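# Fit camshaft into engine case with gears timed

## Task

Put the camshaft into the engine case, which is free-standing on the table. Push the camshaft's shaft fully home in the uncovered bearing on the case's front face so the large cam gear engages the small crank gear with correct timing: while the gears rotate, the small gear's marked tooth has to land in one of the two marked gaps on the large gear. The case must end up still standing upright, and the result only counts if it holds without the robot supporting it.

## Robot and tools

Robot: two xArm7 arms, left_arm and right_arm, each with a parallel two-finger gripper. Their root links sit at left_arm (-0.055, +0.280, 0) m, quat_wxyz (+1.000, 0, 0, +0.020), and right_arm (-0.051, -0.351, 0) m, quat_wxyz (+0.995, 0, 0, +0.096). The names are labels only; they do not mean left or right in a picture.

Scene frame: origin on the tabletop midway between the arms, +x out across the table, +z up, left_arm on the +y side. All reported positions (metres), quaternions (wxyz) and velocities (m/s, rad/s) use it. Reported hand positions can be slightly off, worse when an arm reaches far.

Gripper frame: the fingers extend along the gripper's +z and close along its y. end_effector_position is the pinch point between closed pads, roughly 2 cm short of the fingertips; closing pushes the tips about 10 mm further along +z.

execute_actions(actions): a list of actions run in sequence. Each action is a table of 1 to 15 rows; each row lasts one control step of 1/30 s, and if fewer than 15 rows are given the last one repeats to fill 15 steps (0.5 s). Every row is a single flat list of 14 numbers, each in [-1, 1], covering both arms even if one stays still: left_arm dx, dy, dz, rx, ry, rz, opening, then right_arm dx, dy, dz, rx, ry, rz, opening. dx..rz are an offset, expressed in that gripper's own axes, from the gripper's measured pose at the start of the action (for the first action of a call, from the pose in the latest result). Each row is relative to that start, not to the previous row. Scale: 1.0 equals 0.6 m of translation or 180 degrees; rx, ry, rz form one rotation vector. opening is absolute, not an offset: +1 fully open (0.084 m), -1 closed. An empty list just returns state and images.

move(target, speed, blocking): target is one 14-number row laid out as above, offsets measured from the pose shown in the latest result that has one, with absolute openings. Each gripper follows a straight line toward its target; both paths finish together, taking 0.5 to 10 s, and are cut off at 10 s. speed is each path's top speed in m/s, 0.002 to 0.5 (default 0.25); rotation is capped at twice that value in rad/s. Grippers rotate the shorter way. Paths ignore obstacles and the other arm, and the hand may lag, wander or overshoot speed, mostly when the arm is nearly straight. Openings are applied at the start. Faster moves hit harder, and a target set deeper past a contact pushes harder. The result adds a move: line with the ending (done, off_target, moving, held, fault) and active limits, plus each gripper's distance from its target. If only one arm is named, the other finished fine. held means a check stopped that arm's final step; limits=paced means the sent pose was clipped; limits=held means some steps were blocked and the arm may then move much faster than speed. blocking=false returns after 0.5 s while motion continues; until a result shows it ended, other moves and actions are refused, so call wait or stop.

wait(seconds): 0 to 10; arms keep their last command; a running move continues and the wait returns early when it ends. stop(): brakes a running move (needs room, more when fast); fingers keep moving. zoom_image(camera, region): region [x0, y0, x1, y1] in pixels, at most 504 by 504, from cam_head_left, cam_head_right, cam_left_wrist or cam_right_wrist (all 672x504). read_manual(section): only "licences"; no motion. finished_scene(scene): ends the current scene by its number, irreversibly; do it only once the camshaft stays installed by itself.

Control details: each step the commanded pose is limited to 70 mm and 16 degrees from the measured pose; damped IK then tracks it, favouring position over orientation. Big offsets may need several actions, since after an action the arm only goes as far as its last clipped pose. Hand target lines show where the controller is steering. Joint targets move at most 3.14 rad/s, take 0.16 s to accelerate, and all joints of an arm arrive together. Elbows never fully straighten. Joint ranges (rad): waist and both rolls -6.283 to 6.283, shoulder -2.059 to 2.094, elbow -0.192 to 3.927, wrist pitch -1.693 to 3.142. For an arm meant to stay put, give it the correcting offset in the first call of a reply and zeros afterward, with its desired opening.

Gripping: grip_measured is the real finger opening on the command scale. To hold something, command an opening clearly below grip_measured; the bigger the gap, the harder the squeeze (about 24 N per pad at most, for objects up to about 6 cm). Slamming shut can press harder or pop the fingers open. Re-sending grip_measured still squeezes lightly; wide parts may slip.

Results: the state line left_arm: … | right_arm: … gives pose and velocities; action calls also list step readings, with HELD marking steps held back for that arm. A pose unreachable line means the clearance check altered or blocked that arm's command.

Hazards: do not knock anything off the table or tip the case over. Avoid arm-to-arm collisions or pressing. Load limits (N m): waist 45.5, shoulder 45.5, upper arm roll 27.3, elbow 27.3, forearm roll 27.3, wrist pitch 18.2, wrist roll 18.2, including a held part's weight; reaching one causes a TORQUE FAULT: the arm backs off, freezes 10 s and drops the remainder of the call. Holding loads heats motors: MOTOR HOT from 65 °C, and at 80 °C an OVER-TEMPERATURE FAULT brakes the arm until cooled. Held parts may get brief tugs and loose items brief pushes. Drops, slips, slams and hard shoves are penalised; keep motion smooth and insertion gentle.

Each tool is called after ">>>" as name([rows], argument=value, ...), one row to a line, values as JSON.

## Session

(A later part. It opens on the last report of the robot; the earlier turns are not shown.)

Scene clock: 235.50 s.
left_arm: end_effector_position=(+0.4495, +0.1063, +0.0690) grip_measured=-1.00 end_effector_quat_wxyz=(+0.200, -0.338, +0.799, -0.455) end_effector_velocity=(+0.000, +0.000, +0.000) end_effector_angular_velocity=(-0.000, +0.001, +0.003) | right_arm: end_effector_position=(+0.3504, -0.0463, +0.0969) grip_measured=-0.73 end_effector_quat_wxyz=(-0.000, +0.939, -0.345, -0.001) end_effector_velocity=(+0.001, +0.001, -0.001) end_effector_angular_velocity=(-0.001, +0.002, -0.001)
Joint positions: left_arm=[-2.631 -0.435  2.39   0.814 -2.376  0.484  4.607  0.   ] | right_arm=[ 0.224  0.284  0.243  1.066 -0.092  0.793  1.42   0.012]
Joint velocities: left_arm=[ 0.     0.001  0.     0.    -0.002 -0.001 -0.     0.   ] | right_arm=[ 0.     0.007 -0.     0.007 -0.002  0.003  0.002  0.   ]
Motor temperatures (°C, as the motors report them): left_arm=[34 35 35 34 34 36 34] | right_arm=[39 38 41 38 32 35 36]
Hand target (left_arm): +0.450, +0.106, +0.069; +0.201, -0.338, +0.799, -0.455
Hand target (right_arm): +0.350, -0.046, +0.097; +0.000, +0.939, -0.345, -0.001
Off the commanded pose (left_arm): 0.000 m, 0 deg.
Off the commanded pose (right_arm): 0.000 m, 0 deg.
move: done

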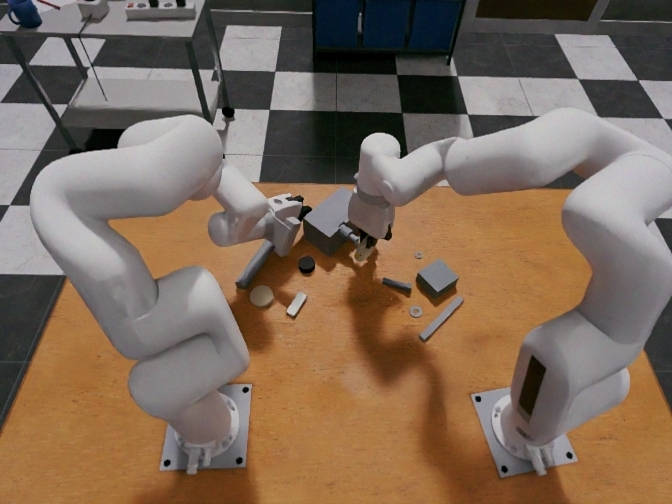

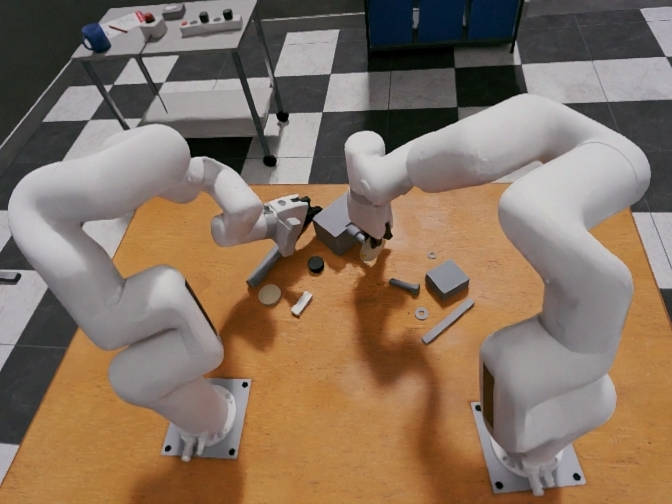

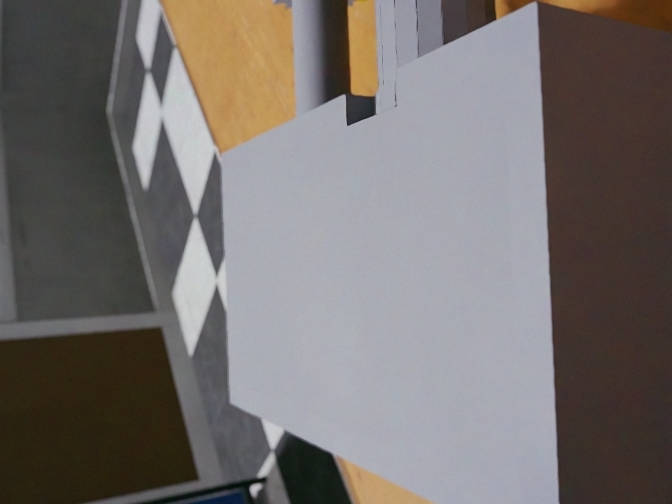

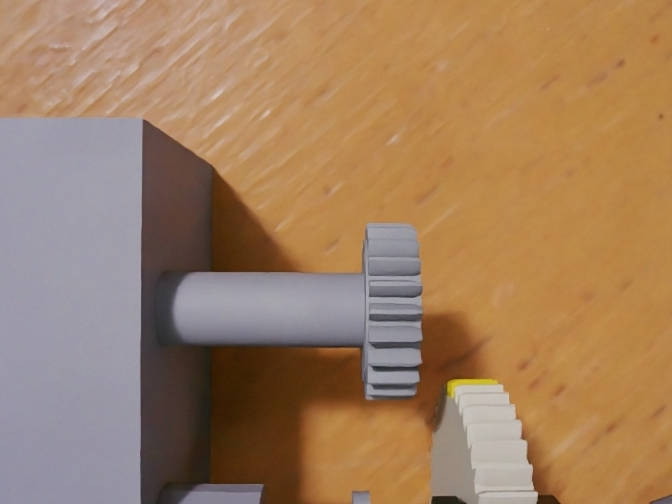

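>>> move(target=[0,0,0,0,0,0,-1,0,0,0,0,0,0,-0.4])

>>> move(target=[0,0,0,0,0,0,-1,-0.0232,0,0.0052,0,0.139,0,-0.4], speed=0.1)

>>> move(target=[0,0,0,0,0,0,-1,0,0,0,0,0,0,-1])

>>> move(target=[0,0,0,0,0,0,-1,0.0119,0,0.0013,0,-0.0694,0,-1], speed=0.08)

>>> move(target=[0,0,0,0,0,0,-1,0.0119,0,0.0013,0,-0.0694,0,-1], speed=0.08)

>>> move(target=[0,0,0,0,0,0,-1,0.0119,0,0.0013,0,-0.0694,0,-1], speed=0.08)

>>> move(target=[0,0,0,0,0,0,-1,0.0119,0,0.0013,0,-0.0694,0,-1], speed=0.08)

>>> move(target=[0,0,0,0,0,0,-1,0,0,0,0,0,0,-0.4])

>>> move(target=[0,0,0,0,0,0,-1,-0.0232,0,0.0052,0,0.139,0,-0.4], speed=0.1)

>>> move(target=[0,0,0,0,0,0,-1,0,0,-0.1,0,0,0,-0.4], speed=0.1)

>>> move(target=[0,0,0,0,0,0,-1,-0.13,0.17,0,0.3,0,0,-0.4], speed=0.2)

Scene clock: 258.80 s.
left_arm: end_effector_position=(+0.4497, +0.1064, +0.0692) grip_measured=-1.00 end_effector_quat_wxyz=(+0.201, -0.338, +0.799, -0.455) end_effector_velocity=(-0.001, -0.001, -0.001) end_effector_angular_velocity=(+0.000, +0.001, -0.003) | right_arm: end_effector_position=(+0.3504, -0.0463, +0.0968) grip_measured=-0.42 end_effector_quat_wxyz=(+0.000, +0.939, -0.345, -0.001) end_effector_velocity=(+0.000, -0.000, +0.000) end_effector_angular_velocity=(+0.001, -0.001, -0.001)
Joint positions: left_arm=[-2.631 -0.434  2.39   0.814 -2.376  0.484  4.607  0.   ] | right_arm=[ 0.224  0.284  0.243  1.066 -0.092  0.793  1.42   0.026]
Joint velocities: left_arm=[-0.001 -0.002 -0.    -0.     0.002 -0.    -0.     0.   ] | right_arm=[-0.    -0.001 -0.    -0.     0.    -0.001  0.     0.   ]
Motor temperatures (°C, as the motors report them): left_arm=[34 35 34 35 34 36 34] | right_arm=[39 38 40 37 32 35 36]
Hand target (left_arm): +0.449, +0.106, +0.069; +0.200, -0.338, +0.799, -0.455
Hand target (right_arm): +0.350, -0.046, +0.097; -0.000, +0.939, -0.345, -0.001
Off the commanded pose (left_arm): 0.000 m, 0 deg.
Off the commanded pose (right_arm): 0.000 m, 0 deg.
move: done

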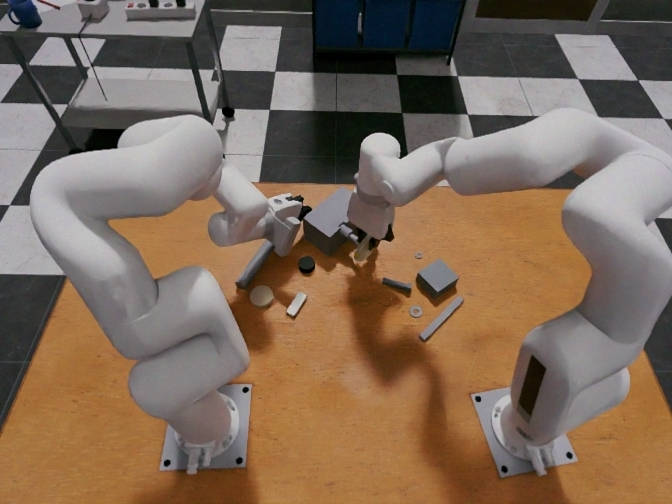

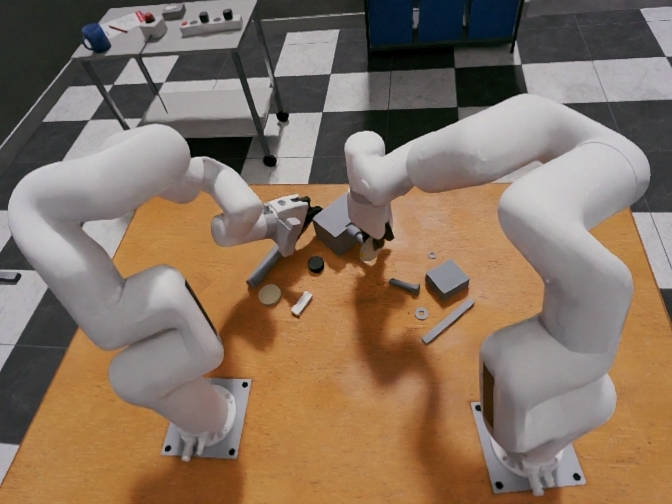

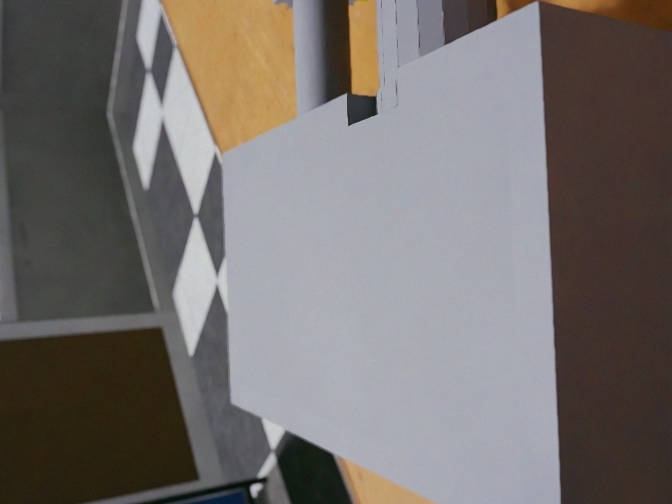

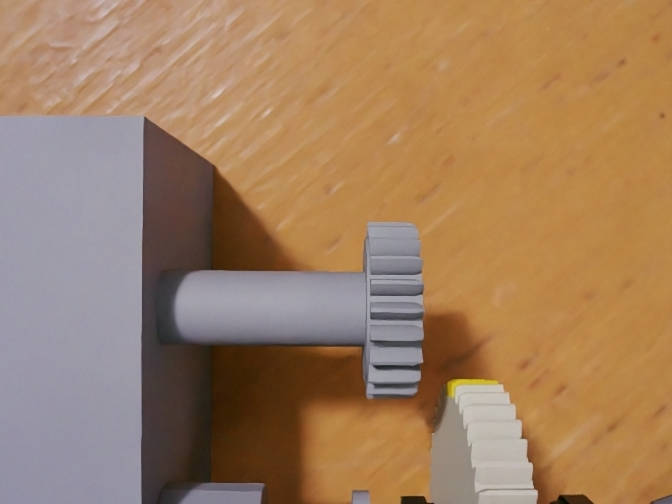

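Scene clock: 261.40 s.
left_arm: end_effector_position=(+0.4497, +0.1064, +0.0692) grip_measured=-1.00 end_effector_quat_wxyz=(+0.201, -0.338, +0.799, -0.455) end_effector_velocity=(-0.000, -0.000, -0.000) end_effector_angular_velocity=(-0.001, +0.001, +0.000) | right_arm: end_effector_position=(+0.3398, -0.0372, +0.0937) grip_measured=-0.42 end_effector_quat_wxyz=(+0.075, +0.917, -0.336, +0.201) end_effector_velocity=(+0.000, -0.001, -0.000) end_effector_angular_velocity=(-0.011, -0.012, -0.003)
Joint positions: left_arm=[-2.631 -0.434  2.39   0.814 -2.376  0.484  4.607  0.   ] | right_arm=[ 0.498  0.291  0.147  1.038 -0.653  0.851  1.998  0.026]
Joint velocities: left_arm=[-0.    -0.001 -0.     0.    -0.001 -0.     0.     0.   ] | right_arm=[ 0.008  0.003 -0.003  0.002 -0.017  0.01   0.02   0.   ]
Motor temperatures (°C, as the motors report them): left_arm=[34 35 34 35 34 36 34] | right_arm=[39 38 40 37 32 35 36]
Hand target (left_arm): +0.450, +0.106, +0.069; +0.201, -0.338, +0.799, -0.455
Hand target (right_arm): +0.340, -0.037, +0.094; +0.075, +0.917, -0.336, +0.202
Off the commanded pose (left_arm): 0.000 m, 0 deg.
Off the commanded pose (right_arm): 0.000 m, 0 deg.
move: done

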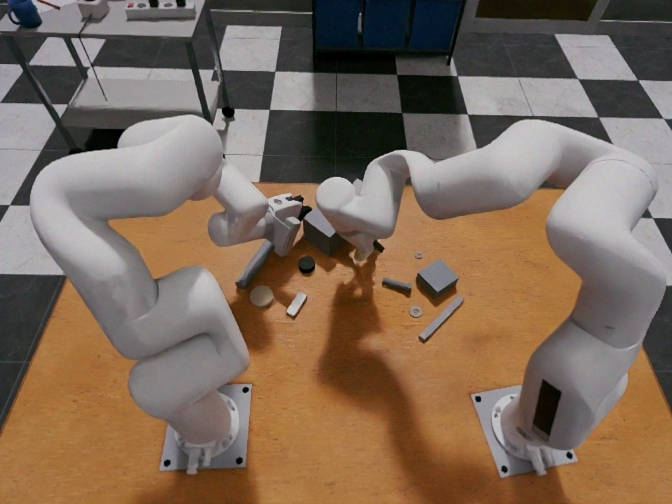

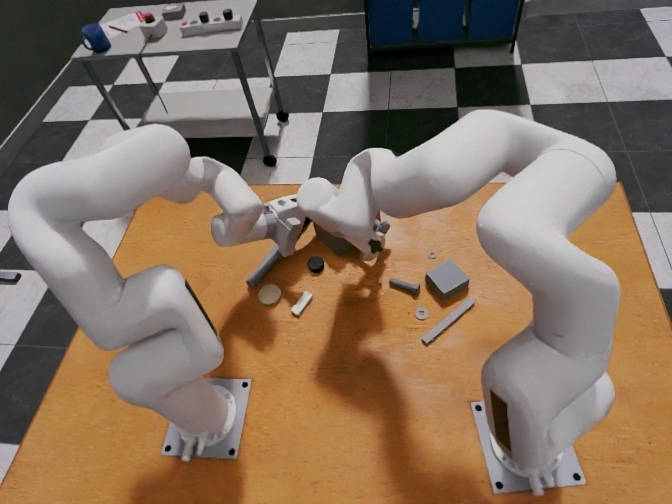

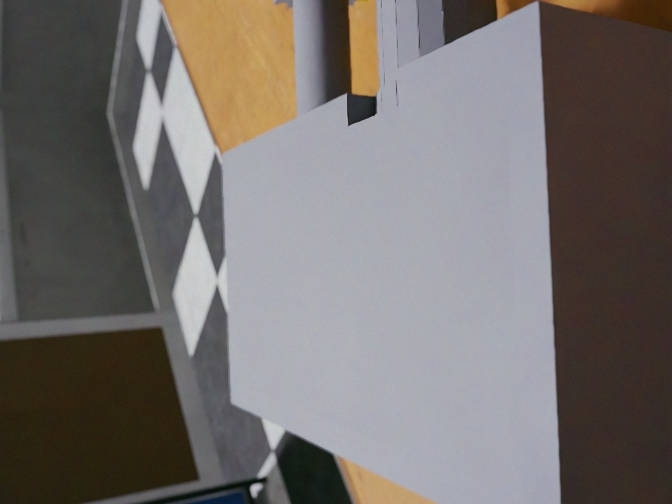

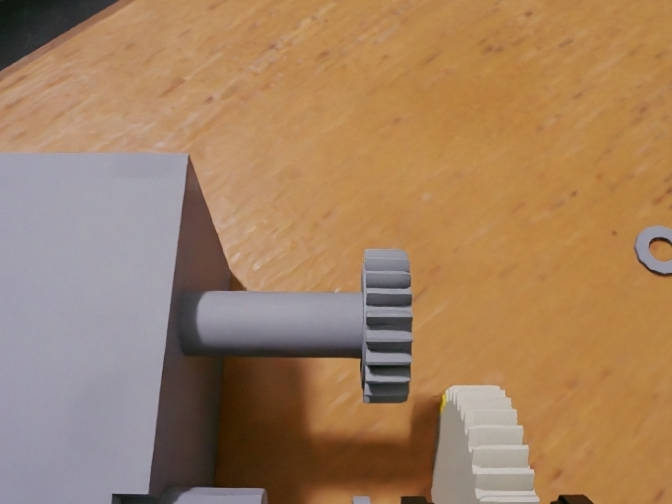

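Scene clock: 261.90 s.
left_arm: end_effector_position=(+0.4496, +0.1063, +0.0691) grip_measured=-1.00 end_effector_quat_wxyz=(+0.201, -0.338, +0.799, -0.455) end_effector_velocity=(-0.000, -0.000, -0.001) end_effector_angular_velocity=(-0.001, +0.002, +0.000) | right_arm: end_effector_position=(+0.3401, -0.0376, +0.0939) grip_measured=-0.73 end_effector_quat_wxyz=(+0.075, +0.917, -0.337, +0.201) end_effector_velocity=(-0.000, +0.000, +0.000) end_effector_angular_velocity=(-0.001, +0.000, +0.001)
Joint positions: left_arm=[-2.631 -0.434  2.39   0.814 -2.376  0.484  4.607  0.   ] | right_arm=[ 0.498  0.29   0.147  1.038 -0.653  0.852  1.999  0.012]
Joint velocities: left_arm=[-0.    -0.002 -0.     0.    -0.    -0.001 -0.001  0.   ] | right_arm=[ 0.001 -0.001  0.    -0.     0.     0.001 -0.001  0.   ]
Motor temperatures (°C, as the motors report them): left_arm=[34 35 34 35 34 36 34] | right_arm=[39 38 40 37 32 35 36]
Hand target (left_arm): +0.450, +0.106, +0.069; +0.201, -0.338, +0.799, -0.455
Hand target (right_arm): +0.340, -0.037, +0.094; +0.075, +0.917, -0.336, +0.201
Off the commanded pose (left_arm): 0.000 m, 0 deg.
Off the commanded pose (right_arm): 0.001 m, 0 deg.
move: done

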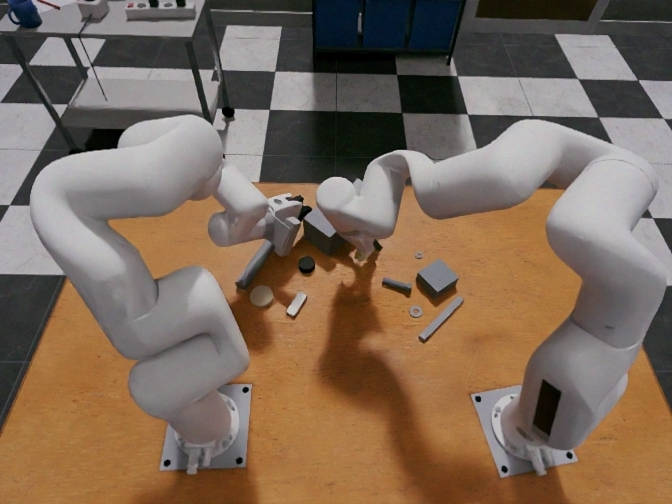

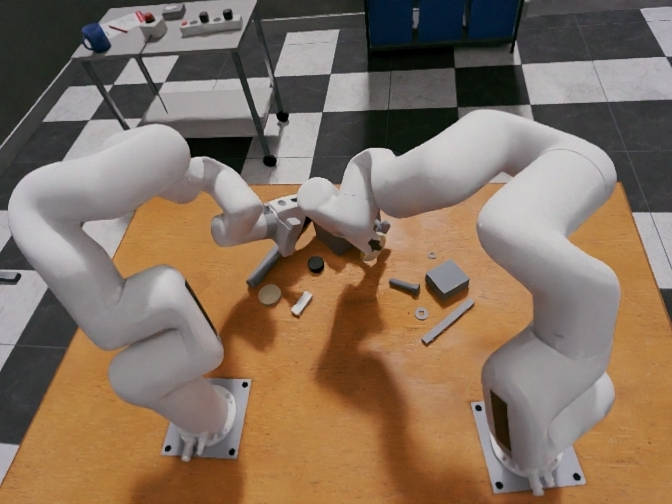

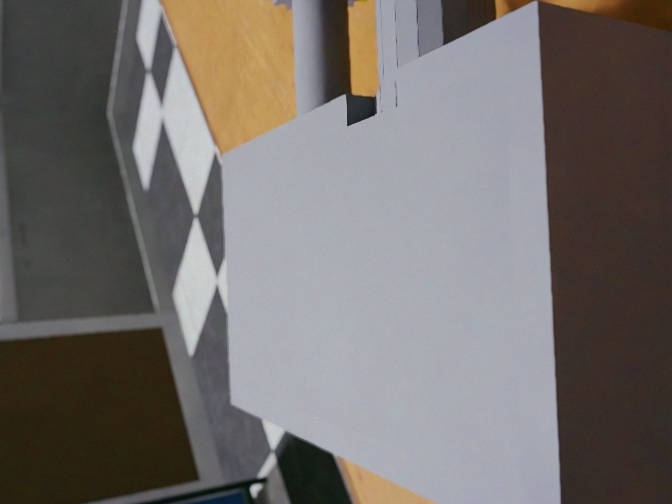

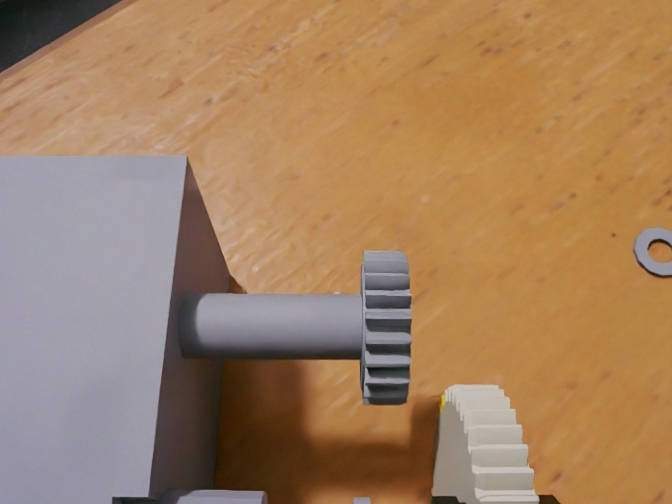

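Scene clock: 263.67 s.
left_arm: end_effector_position=(+0.4496, +0.1063, +0.0691) grip_measured=-1.00 end_effector_quat_wxyz=(+0.201, -0.338, +0.799, -0.455) end_effector_velocity=(-0.000, -0.000, -0.000) end_effector_angular_velocity=(-0.000, +0.001, -0.001) | right_arm: end_effector_position=(+0.3454, -0.0423, +0.0960) grip_measured=-0.73 end_effector_quat_wxyz=(+0.038, +0.933, -0.343, +0.101) end_effector_velocity=(-0.000, -0.000, +0.000) end_effector_angular_velocity=(+0.006, +0.012, +0.002)
Joint positions: left_arm=[-2.631 -0.434  2.39   0.814 -2.376  0.484  4.607  0.   ] | right_arm=[ 0.364  0.268  0.186  1.033 -0.381  0.78   1.715  0.012]
Joint velocities: left_arm=[-0.001 -0.     0.    -0.     0.     0.    -0.     0.   ] | right_arm=[-0.007  0.     0.003  0.002  0.018  0.002 -0.02   0.   ]
Motor temperatures (°C, as the motors report them): left_arm=[34 35 34 35 34 36 34] | right_arm=[39 38 40 37 32 35 36]
Hand target (left_arm): +0.450, +0.106, +0.069; +0.201, -0.338, +0.799, -0.455
Hand target (right_arm): +0.345, -0.042, +0.096; +0.038, +0.933, -0.343, +0.101
Off the commanded pose (left_arm): 0.000 m, 0 deg.
Off the commanded pose (right_arm): 0.000 m, 0 deg.
move: done

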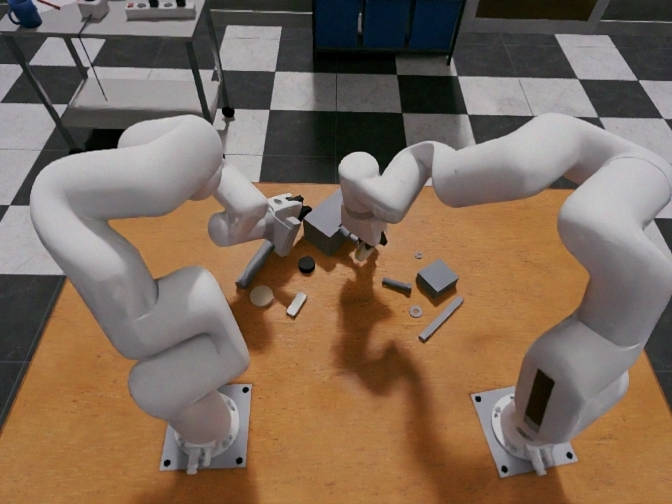

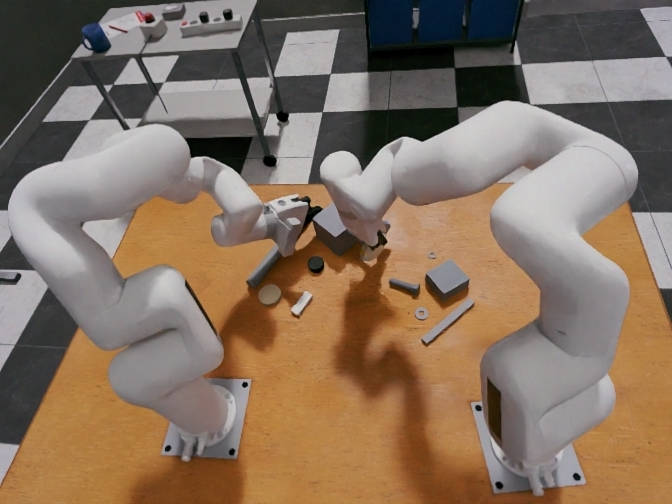

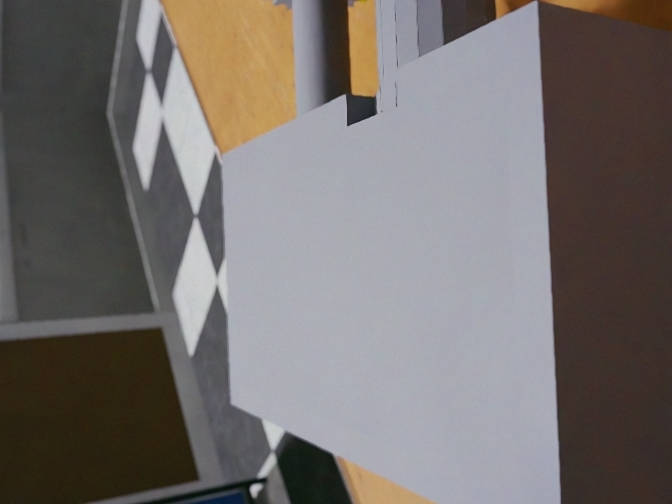

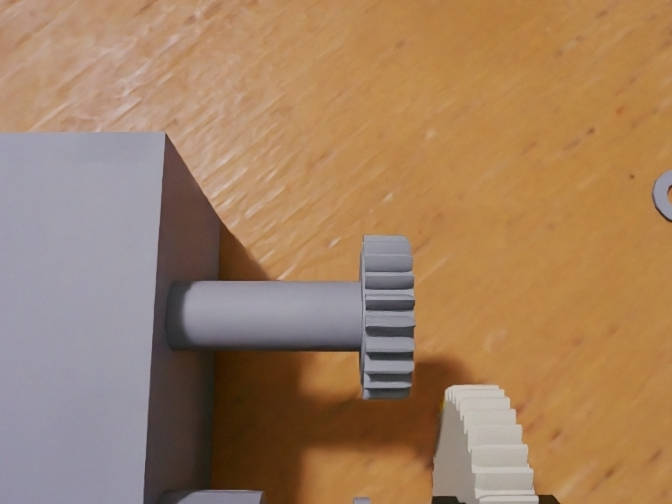

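Scene clock: 265.43 s.
left_arm: end_effector_position=(+0.4494, +0.1061, +0.0691) grip_measured=-1.00 end_effector_quat_wxyz=(+0.200, -0.338, +0.799, -0.455) end_effector_velocity=(+0.001, +0.001, +0.001) end_effector_angular_velocity=(+0.003, -0.003, -0.001) | right_arm: end_effector_position=(+0.3506, -0.0472, +0.0965) grip_measured=-0.73 end_effector_quat_wxyz=(+0.001, +0.938, -0.346, -0.000) end_effector_velocity=(+0.001, -0.000, +0.001) end_effector_angular_velocity=(+0.010, +0.007, +0.000)
Joint positions: left_arm=[-2.631 -0.435  2.39   0.814 -2.376  0.484  4.607  0.   ] | right_arm=[ 0.227  0.283  0.238  1.065 -0.094  0.793  1.421  0.012]
Joint velocities: left_arm=[ 0.001  0.003 -0.    -0.     0.001 -0.     0.001  0.   ] | right_arm=[-0.009 -0.     0.003  0.004  0.016  0.003 -0.017  0.   ]
Motor temperatures (°C, as the motors report them): left_arm=[34 35 34 35 34 36 34] | right_arm=[39 38 40 37 32 35 36]
Hand target (left_arm): +0.450, +0.106, +0.069; +0.201, -0.338, +0.799, -0.455
Hand target (right_arm): +0.351, -0.047, +0.097; +0.000, +0.938, -0.346, -0.001
Off the commanded pose (left_arm): 0.000 m, 0 deg.
Off the commanded pose (right_arm): 0.000 m, 0 deg.
move: done

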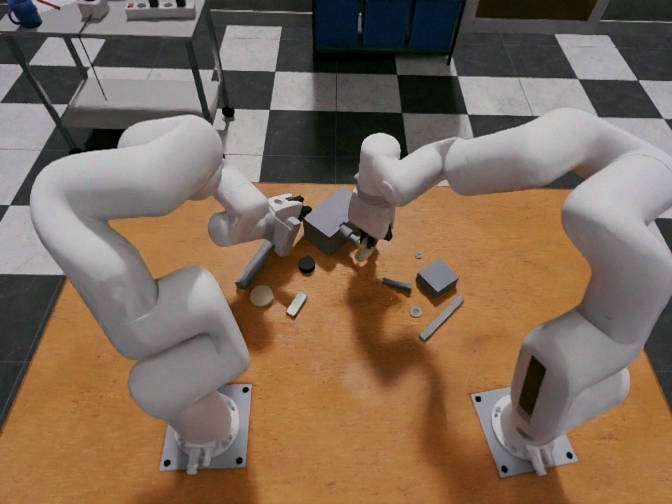

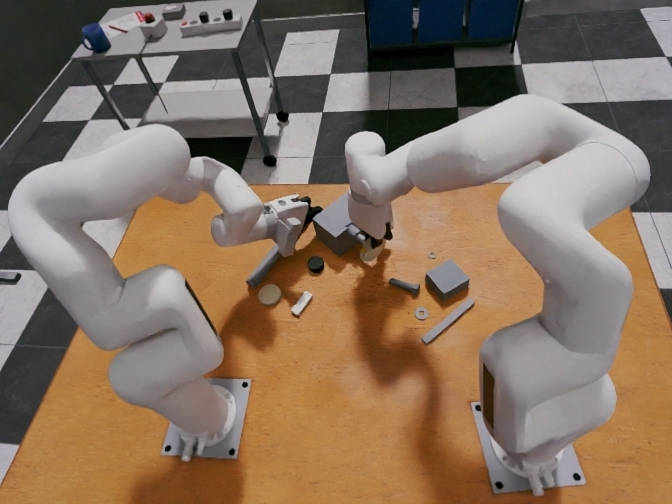

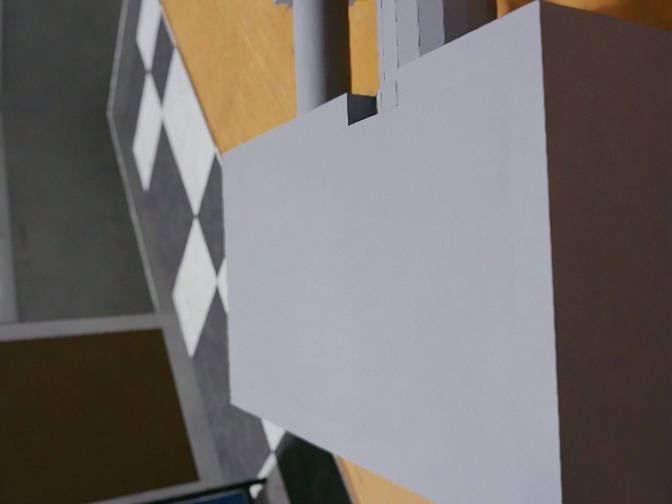

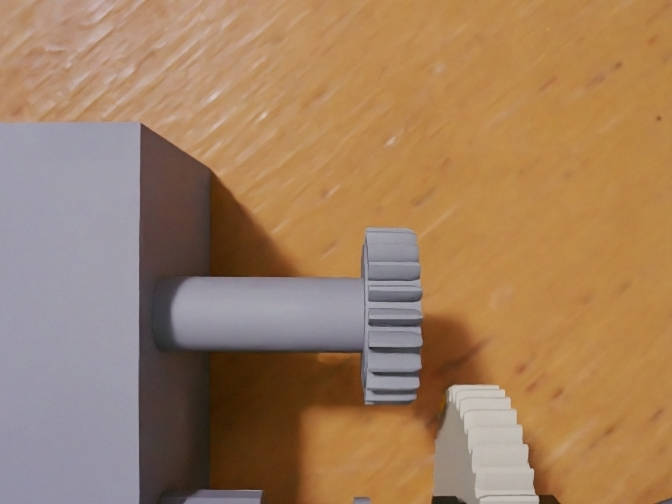

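Scene clock: 267.17 s.
left_arm: end_effector_position=(+0.4494, +0.1060, +0.0691) grip_measured=-1.00 end_effector_quat_wxyz=(+0.200, -0.338, +0.799, -0.455) end_effector_velocity=(+0.000, +0.000, +0.000) end_effector_angular_velocity=(+0.002, -0.001, -0.000) | right_arm: end_effector_position=(+0.3559, -0.0519, +0.0956) grip_measured=-0.73 end_effector_quat_wxyz=(-0.037, +0.933, -0.344, -0.101) end_effector_velocity=(+0.001, +0.000, -0.000) end_effector_angular_velocity=(+0.010, +0.012, +0.001)
Joint positions: left_arm=[-2.631 -0.435  2.39   0.814 -2.376  0.484  4.607  0.   ] | right_arm=[0.098 0.336 0.285 1.133 0.147 0.881 1.173 0.012]
Joint velocities: left_arm=[ 0.     0.001  0.    -0.     0.001 -0.     0.001  0.   ] | right_arm=[-0.008  0.007  0.003  0.008  0.014  0.008 -0.016  0.   ]
Motor temperatures (°C, as the motors report them): left_arm=[34 35 34 35 34 36 34] | right_arm=[39 38 40 37 32 35 36]
Hand target (left_arm): +0.449, +0.106, +0.069; +0.200, -0.338, +0.799, -0.455
Hand target (right_arm): +0.356, -0.052, +0.096; -0.037, +0.933, -0.344, -0.102
Off the commanded pose (left_arm): 0.000 m, 0 deg.
Off the commanded pose (right_arm): 0.000 m, 0 deg.
move: done

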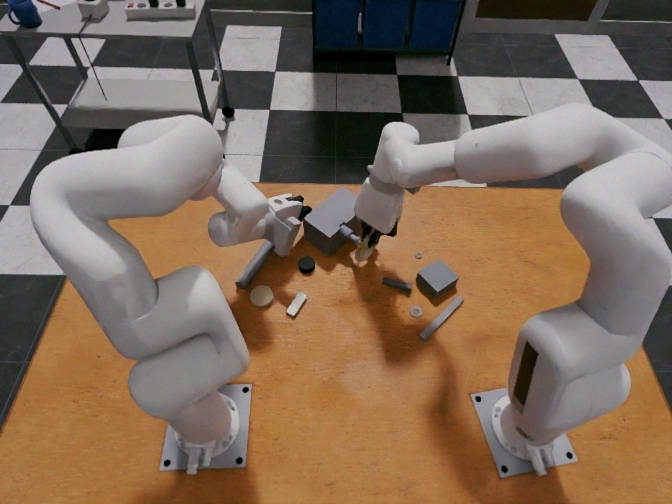

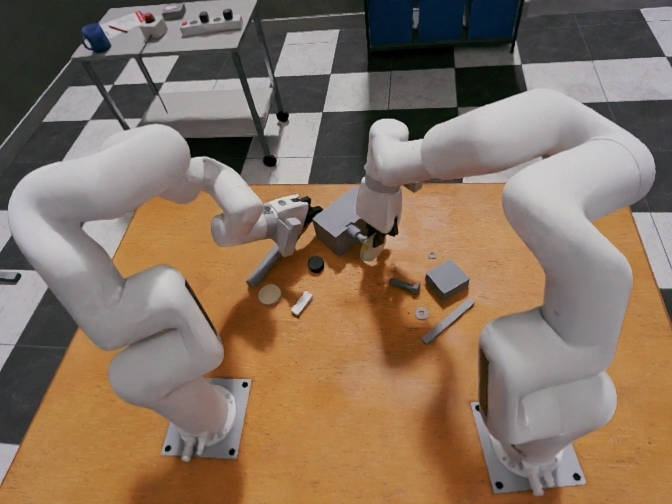

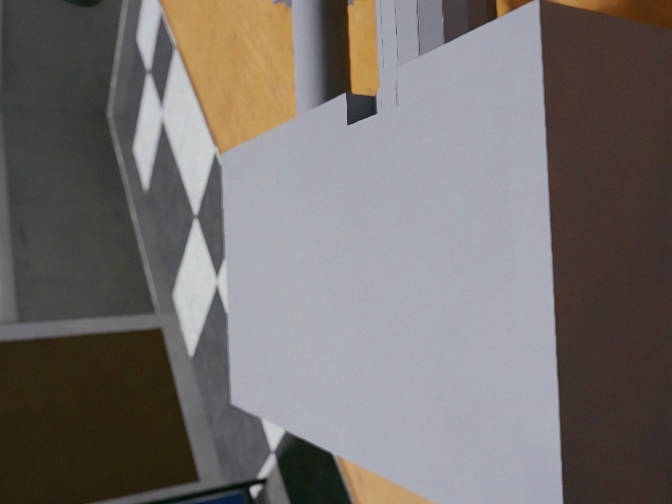

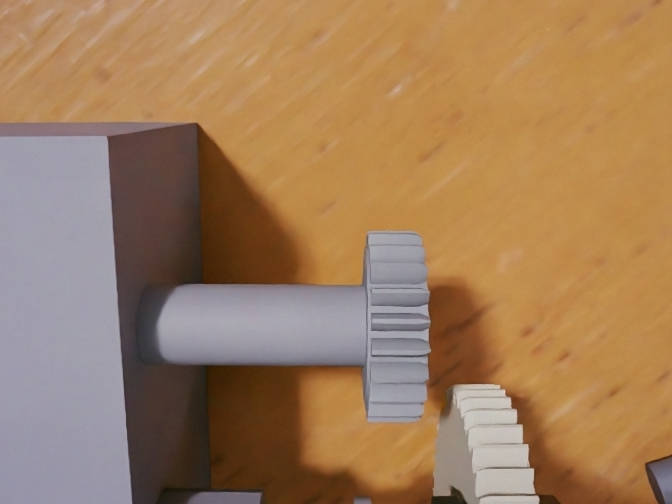

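Scene clock: 268.90 s.
left_arm: end_effector_position=(+0.4494, +0.1060, +0.0691) grip_measured=-1.00 end_effector_quat_wxyz=(+0.200, -0.338, +0.799, -0.455) end_effector_velocity=(-0.000, +0.000, -0.001) end_effector_angular_velocity=(-0.000, +0.002, +0.000) | right_arm: end_effector_position=(+0.3611, -0.0564, +0.0933) grip_measured=-0.73 end_effector_quat_wxyz=(-0.074, +0.916, -0.338, -0.201) end_effector_velocity=(+0.000, +0.000, -0.000) end_effector_angular_velocity=(+0.009, +0.011, +0.001)
Joint positions: left_arm=[-2.631 -0.435  2.39   0.814 -2.376  0.484  4.607  0.   ] | right_arm=[-0.015  0.425  0.317  1.23   0.319  1.016  0.991  0.012]
Joint velocities: left_arm=[ 0.001 -0.002  0.     0.     0.001 -0.    -0.     0.   ] | right_arm=[-0.007  0.008  0.002  0.009  0.009  0.011 -0.01   0.   ]
Motor temperatures (°C, as the motors report them): left_arm=[34 35 34 35 34 36 34] | right_arm=[39 38 41 37 32 35 36]
Hand target (left_arm): +0.449, +0.106, +0.069; +0.200, -0.338, +0.799, -0.455
Hand target (right_arm): +0.361, -0.056, +0.093; -0.074, +0.916, -0.338, -0.202
Off the commanded pose (left_arm): 0.000 m, 0 deg.
Off the commanded pose (right_arm): 0.000 m, 0 deg.
move: done

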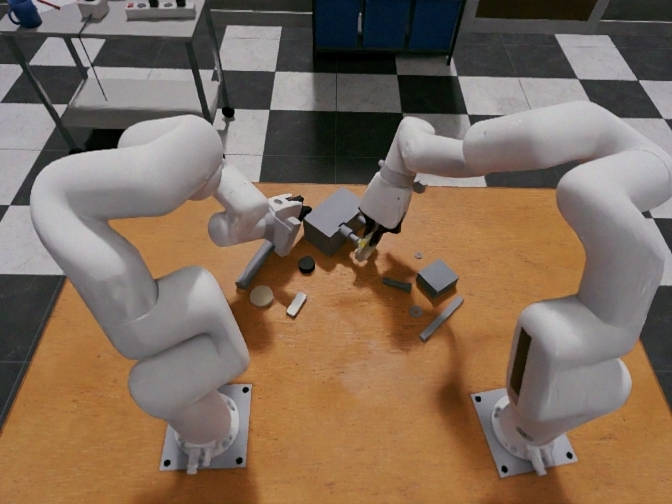

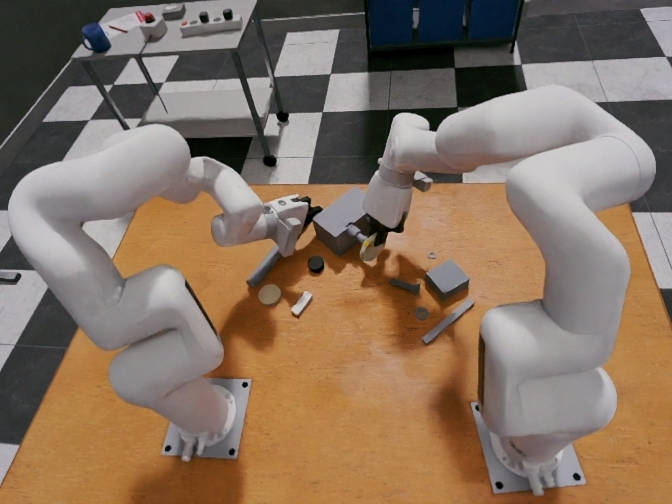

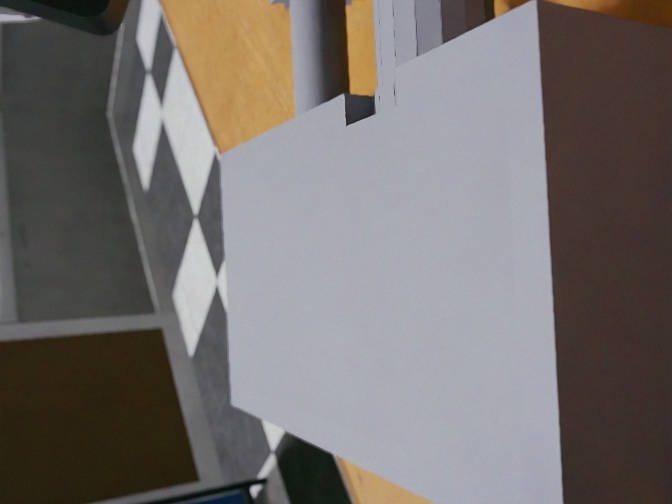

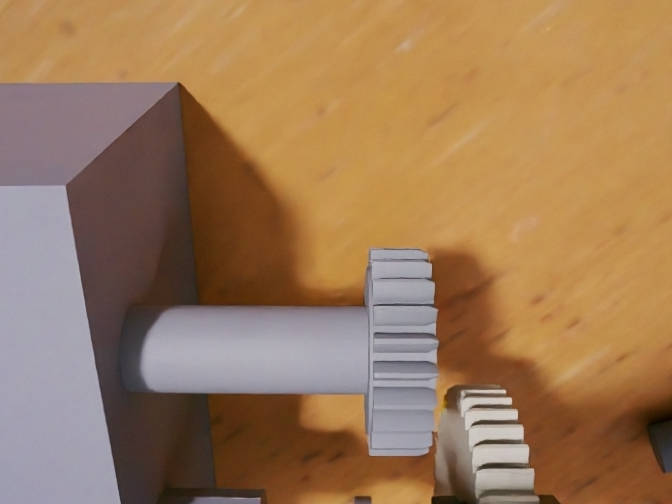

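Scene clock: 269.47 s.
left_arm: end_effector_position=(+0.4493, +0.1057, +0.0691) grip_measured=-1.00 end_effector_quat_wxyz=(+0.200, -0.338, +0.799, -0.455) end_effector_velocity=(+0.000, +0.001, -0.000) end_effector_angular_velocity=(+0.001, +0.001, +0.001) | right_arm: end_effector_position=(+0.3612, -0.0562, +0.0936) grip_measured=-0.42 end_effector_quat_wxyz=(-0.074, +0.916, -0.338, -0.201) end_effector_velocity=(-0.001, -0.001, -0.001) end_effector_angular_velocity=(-0.002, +0.001, +0.000)
Joint positions: left_arm=[-2.631 -0.435  2.389  0.814 -2.376  0.484  4.607  0.   ] | right_arm=[-0.016  0.424  0.318  1.23   0.319  1.016  0.991  0.026]
Joint velocities: left_arm=[ 0.001 -0.     0.     0.    -0.001 -0.001  0.     0.   ] | right_arm=[ 0.    -0.    -0.001 -0.002 -0.001  0.     0.     0.   ]
Motor temperatures (°C, as the motors report them): left_arm=[34 35 34 35 34 36 34] | right_arm=[39 38 41 37 32 35 36]
Hand target (left_arm): +0.449, +0.106, +0.069; +0.200, -0.338, +0.799, -0.455
Hand target (right_arm): +0.361, -0.056, +0.093; -0.074, +0.916, -0.338, -0.201
Off the commanded pose (left_arm): 0.000 m, 0 deg.
Off the commanded pose (right_arm): 0.000 m, 0 deg.
move: done

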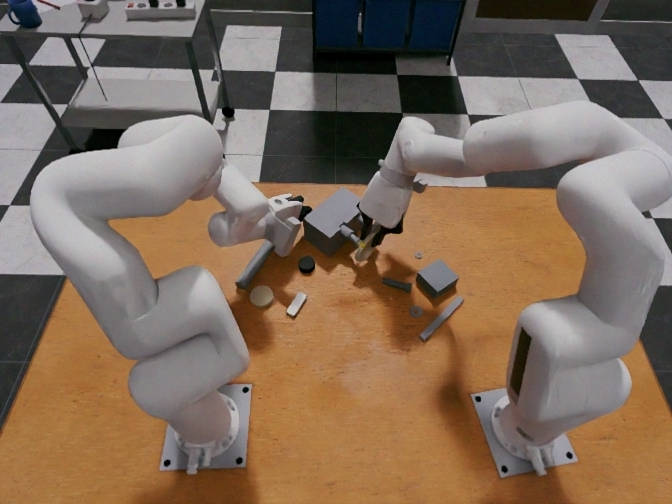

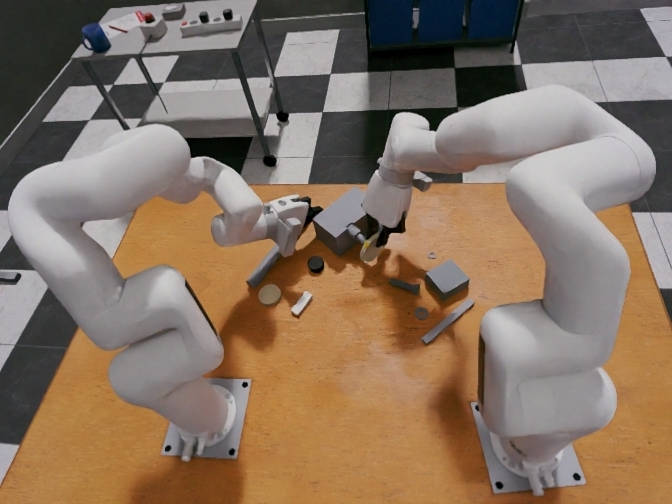

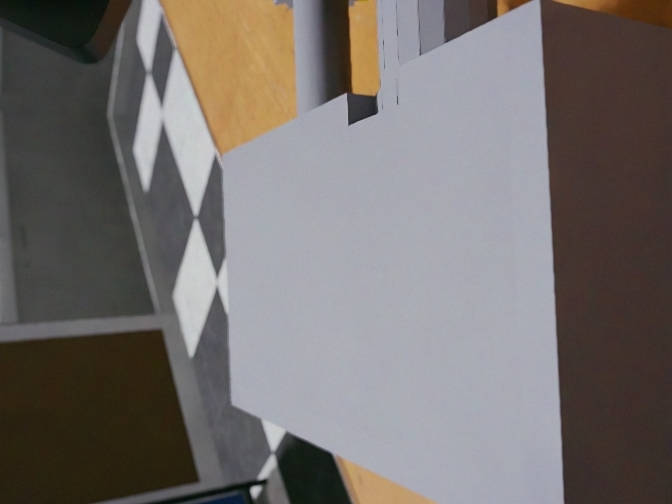

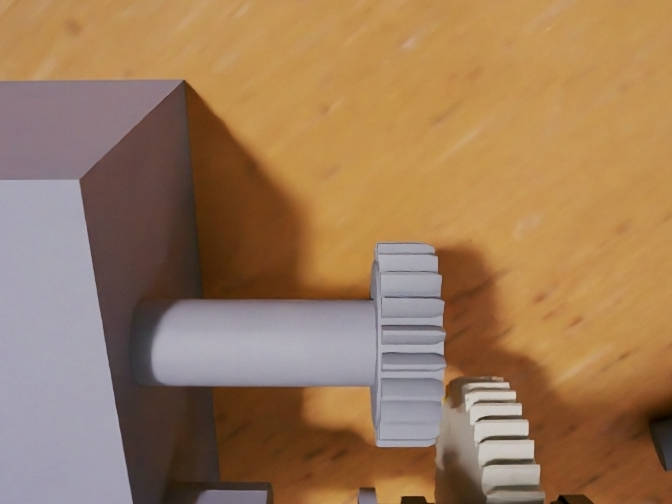

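Scene clock: 272.10 s.
left_arm: end_effector_position=(+0.4493, +0.1057, +0.0691) grip_measured=-1.00 end_effector_quat_wxyz=(+0.200, -0.338, +0.799, -0.455) end_effector_velocity=(+0.000, -0.000, +0.000) end_effector_angular_velocity=(-0.001, +0.001, +0.001) | right_arm: end_effector_position=(+0.3507, -0.0470, +0.0967) grip_measured=-0.42 end_effector_quat_wxyz=(+0.001, +0.938, -0.346, +0.001) end_effector_velocity=(-0.000, +0.001, -0.000) end_effector_angular_velocity=(-0.008, -0.009, -0.001)
Joint positions: left_arm=[-2.631 -0.435  2.389  0.814 -2.376  0.484  4.607  0.   ] | right_arm=[ 0.231  0.282  0.236  1.064 -0.096  0.791  1.424  0.026]
Joint velocities: left_arm=[ 0.     0.    -0.001  0.    -0.002 -0.001 -0.001  0.   ] | right_arm=[ 0.008 -0.001 -0.003 -0.002 -0.016 -0.003  0.018  0.   ]
Motor temperatures (°C, as the motors report them): left_arm=[34 35 34 35 34 36 34] | right_arm=[39 38 40 37 32 35 36]
Hand target (left_arm): +0.449, +0.106, +0.069; +0.200, -0.338, +0.799, -0.455
Hand target (right_arm): +0.351, -0.047, +0.097; +0.001, +0.938, -0.346, +0.002
Off the commanded pose (left_arm): 0.000 m, 0 deg.
Off the commanded pose (right_arm): 0.000 m, 0 deg.
move: done

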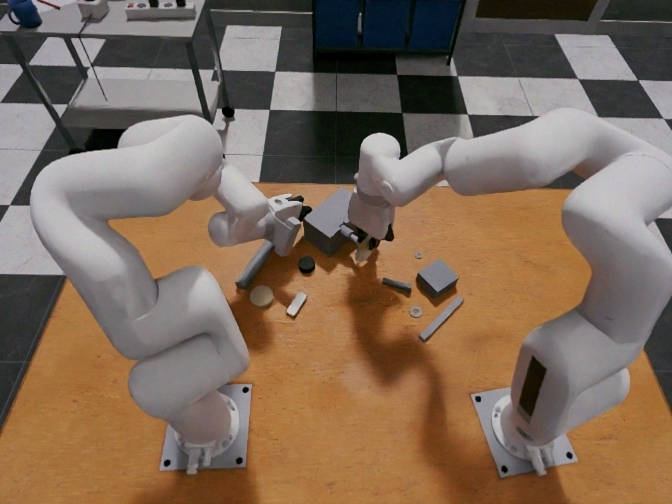

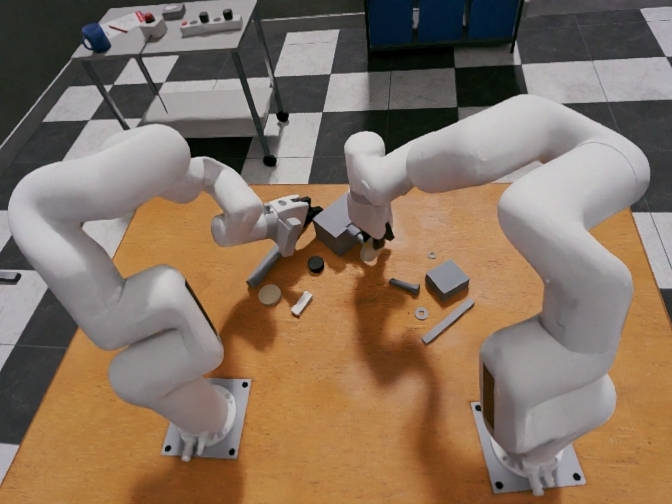

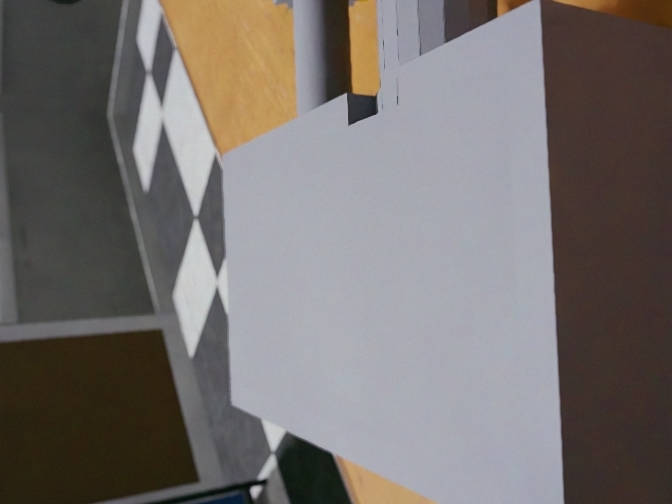

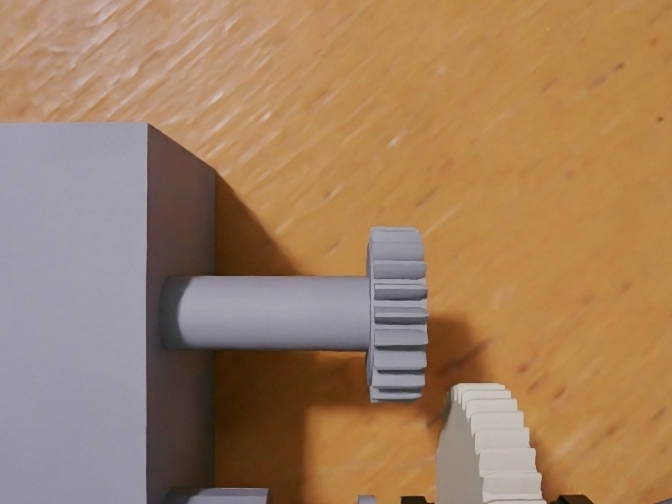

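Scene clock: 273.23 s.
left_arm: end_effector_position=(+0.4493, +0.1057, +0.0691) grip_measured=-1.00 end_effector_quat_wxyz=(+0.200, -0.338, +0.799, -0.455) end_effector_velocity=(+0.000, +0.000, -0.000) end_effector_angular_velocity=(-0.001, +0.001, +0.002) | right_arm: end_effector_position=(+0.3507, -0.0470, +0.1562) grip_measured=-0.42 end_effector_quat_wxyz=(+0.001, +0.938, -0.346, +0.001) end_effector_velocity=(+0.000, +0.000, +0.004) end_effector_angular_velocity=(+0.000, -0.001, +0.000)
Joint positions: left_arm=[-2.631 -0.435  2.389  0.814 -2.376  0.484  4.607  0.   ] | right_arm=[ 0.223  0.188  0.246  1.127 -0.06   0.946  1.399  0.026]
Joint velocities: left_arm=[-0.    -0.     0.001  0.    -0.001 -0.    -0.001  0.   ] | right_arm=[-0.    -0.005  0.     0.005  0.001  0.009 -0.001 -0.   ]
Motor temperatures (°C, as the motors report them): left_arm=[34 35 34 35 34 36 34] | right_arm=[39 38 40 37 32 35 36]
Hand target (left_arm): +0.449, +0.106, +0.069; +0.200, -0.338, +0.799, -0.455
Hand target (right_arm): +0.351, -0.047, +0.157; +0.001, +0.938, -0.346, +0.002
Off the commanded pose (left_arm): 0.000 m, 0 deg.
Off the commanded pose (right_arm): 0.001 m, 0 deg.
move: done

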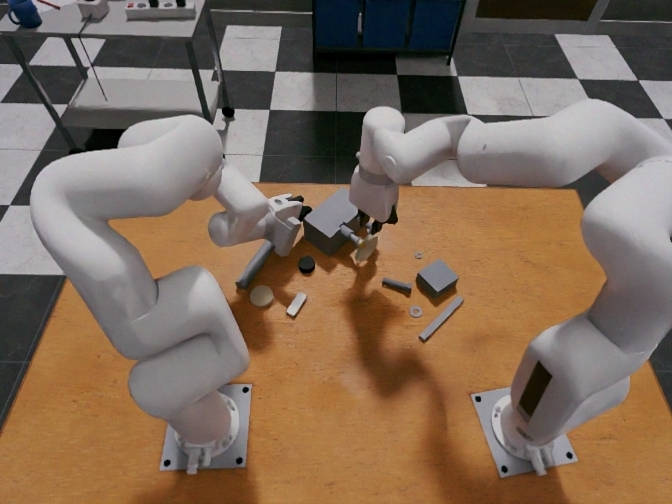

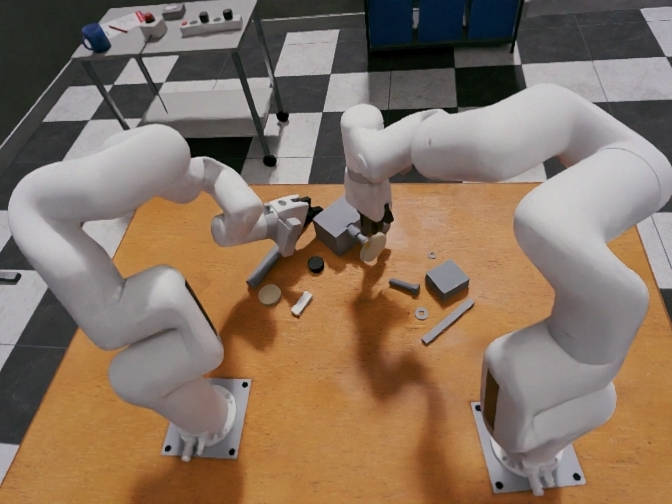

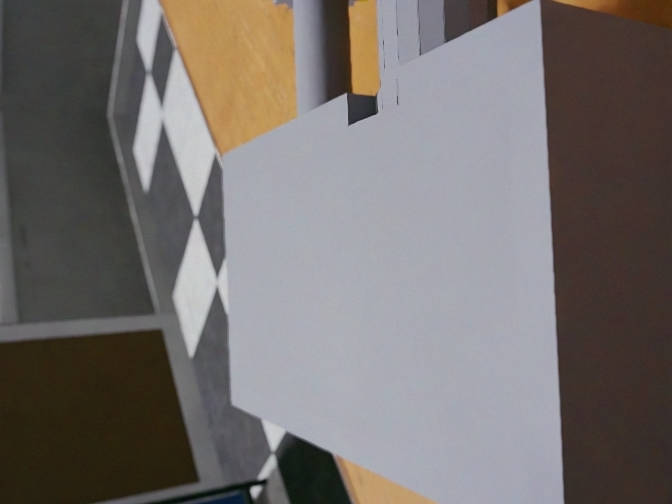

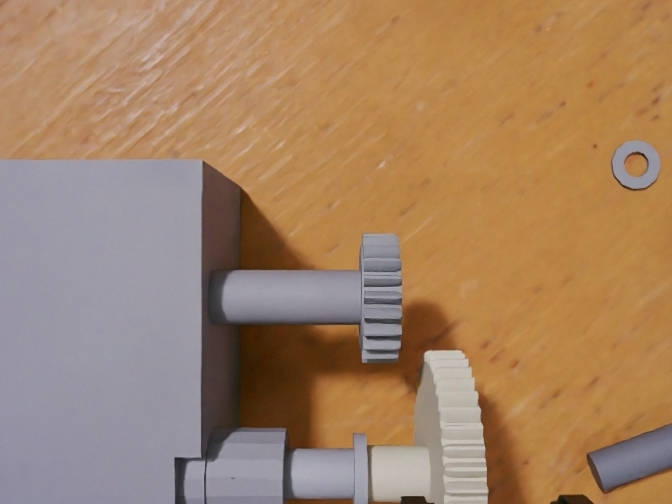

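Scene clock: 277.03 s.
left_arm: end_effector_position=(+0.4493, +0.1057, +0.0691) grip_measured=-1.00 end_effector_quat_wxyz=(+0.200, -0.338, +0.799, -0.455) end_effector_velocity=(-0.001, +0.001, -0.001) end_effector_angular_velocity=(-0.001, +0.004, +0.003) | right_arm: end_effector_position=(+0.2243, -0.0734, +0.1570) grip_measured=-0.42 end_effector_quat_wxyz=(-0.423, +0.837, -0.307, +0.161) end_effector_velocity=(+0.001, +0.000, -0.000) end_effector_angular_velocity=(+0.021, -0.005, +0.014)
Joint positions: left_arm=[-2.631 -0.435  2.389  0.814 -2.376  0.484  4.607  0.   ] | right_arm=[ 1.121 -0.217 -0.592  0.02  -0.041 -0.728  1.421  0.026]
Joint velocities: left_arm=[ 0.001 -0.003  0.001 -0.    -0.002 -0.001  0.     0.   ] | right_arm=[ 0.012  0.034 -0.072  0.001 -0.108 -0.046  0.048 -0.   ]
Motor temperatures (°C, as the motors report them): left_arm=[34 35 34 35 34 36 34] | right_arm=[39 38 40 37 32 34 36]
Hand target (left_arm): +0.449, +0.106, +0.069; +0.200, -0.338, +0.799, -0.455
Hand target (right_arm): +0.224, -0.073, +0.157; -0.424, +0.837, -0.307, +0.160
Off the commanded pose (left_arm): 0.000 m, 0 deg.
Off the commanded pose (right_arm): 0.001 m, 0 deg.
move: done

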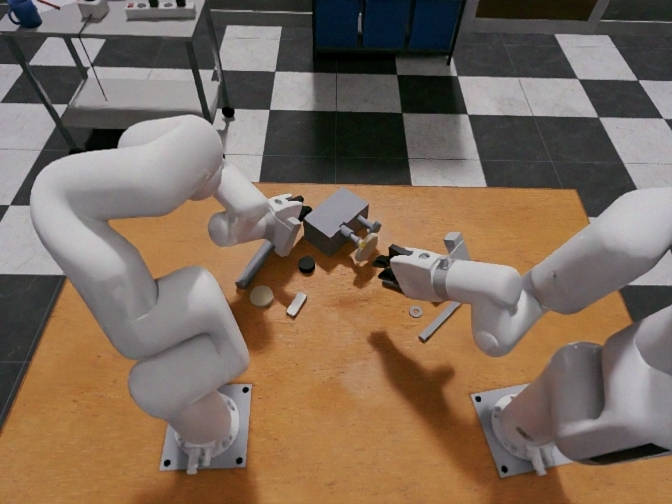

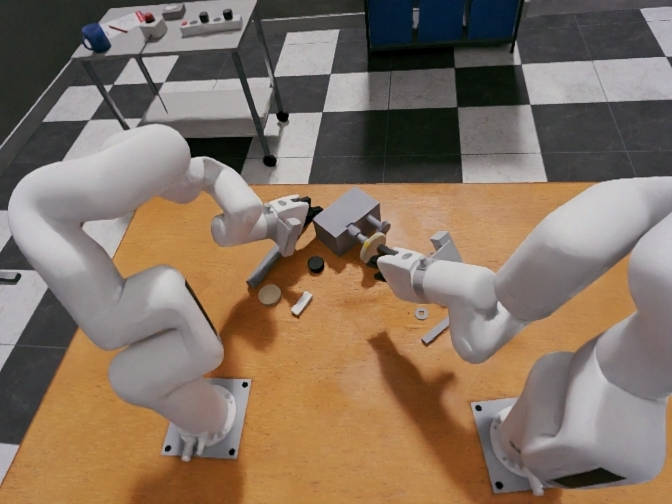

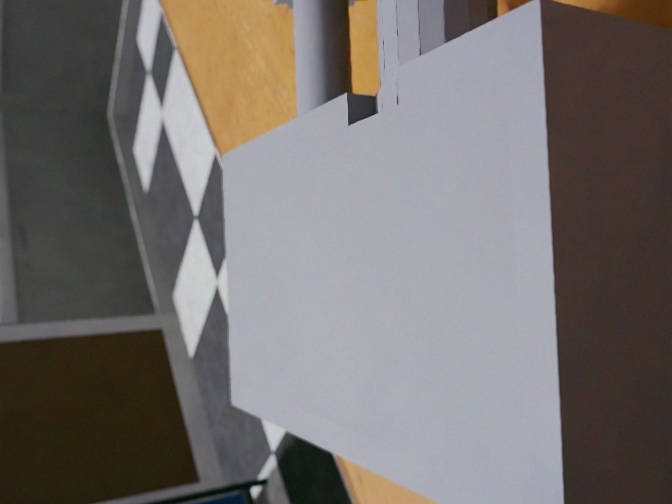

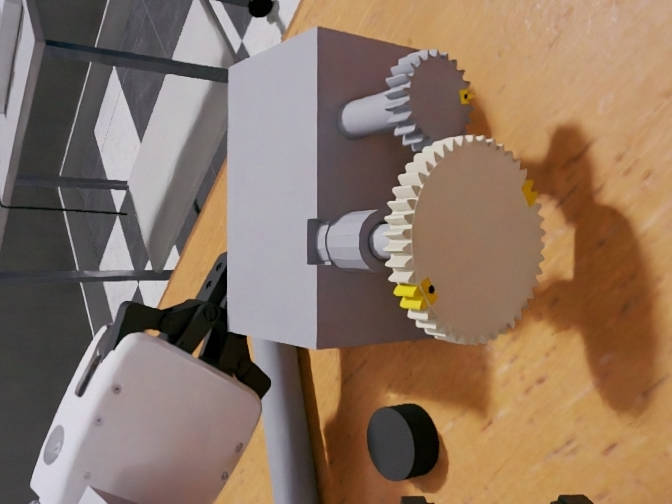

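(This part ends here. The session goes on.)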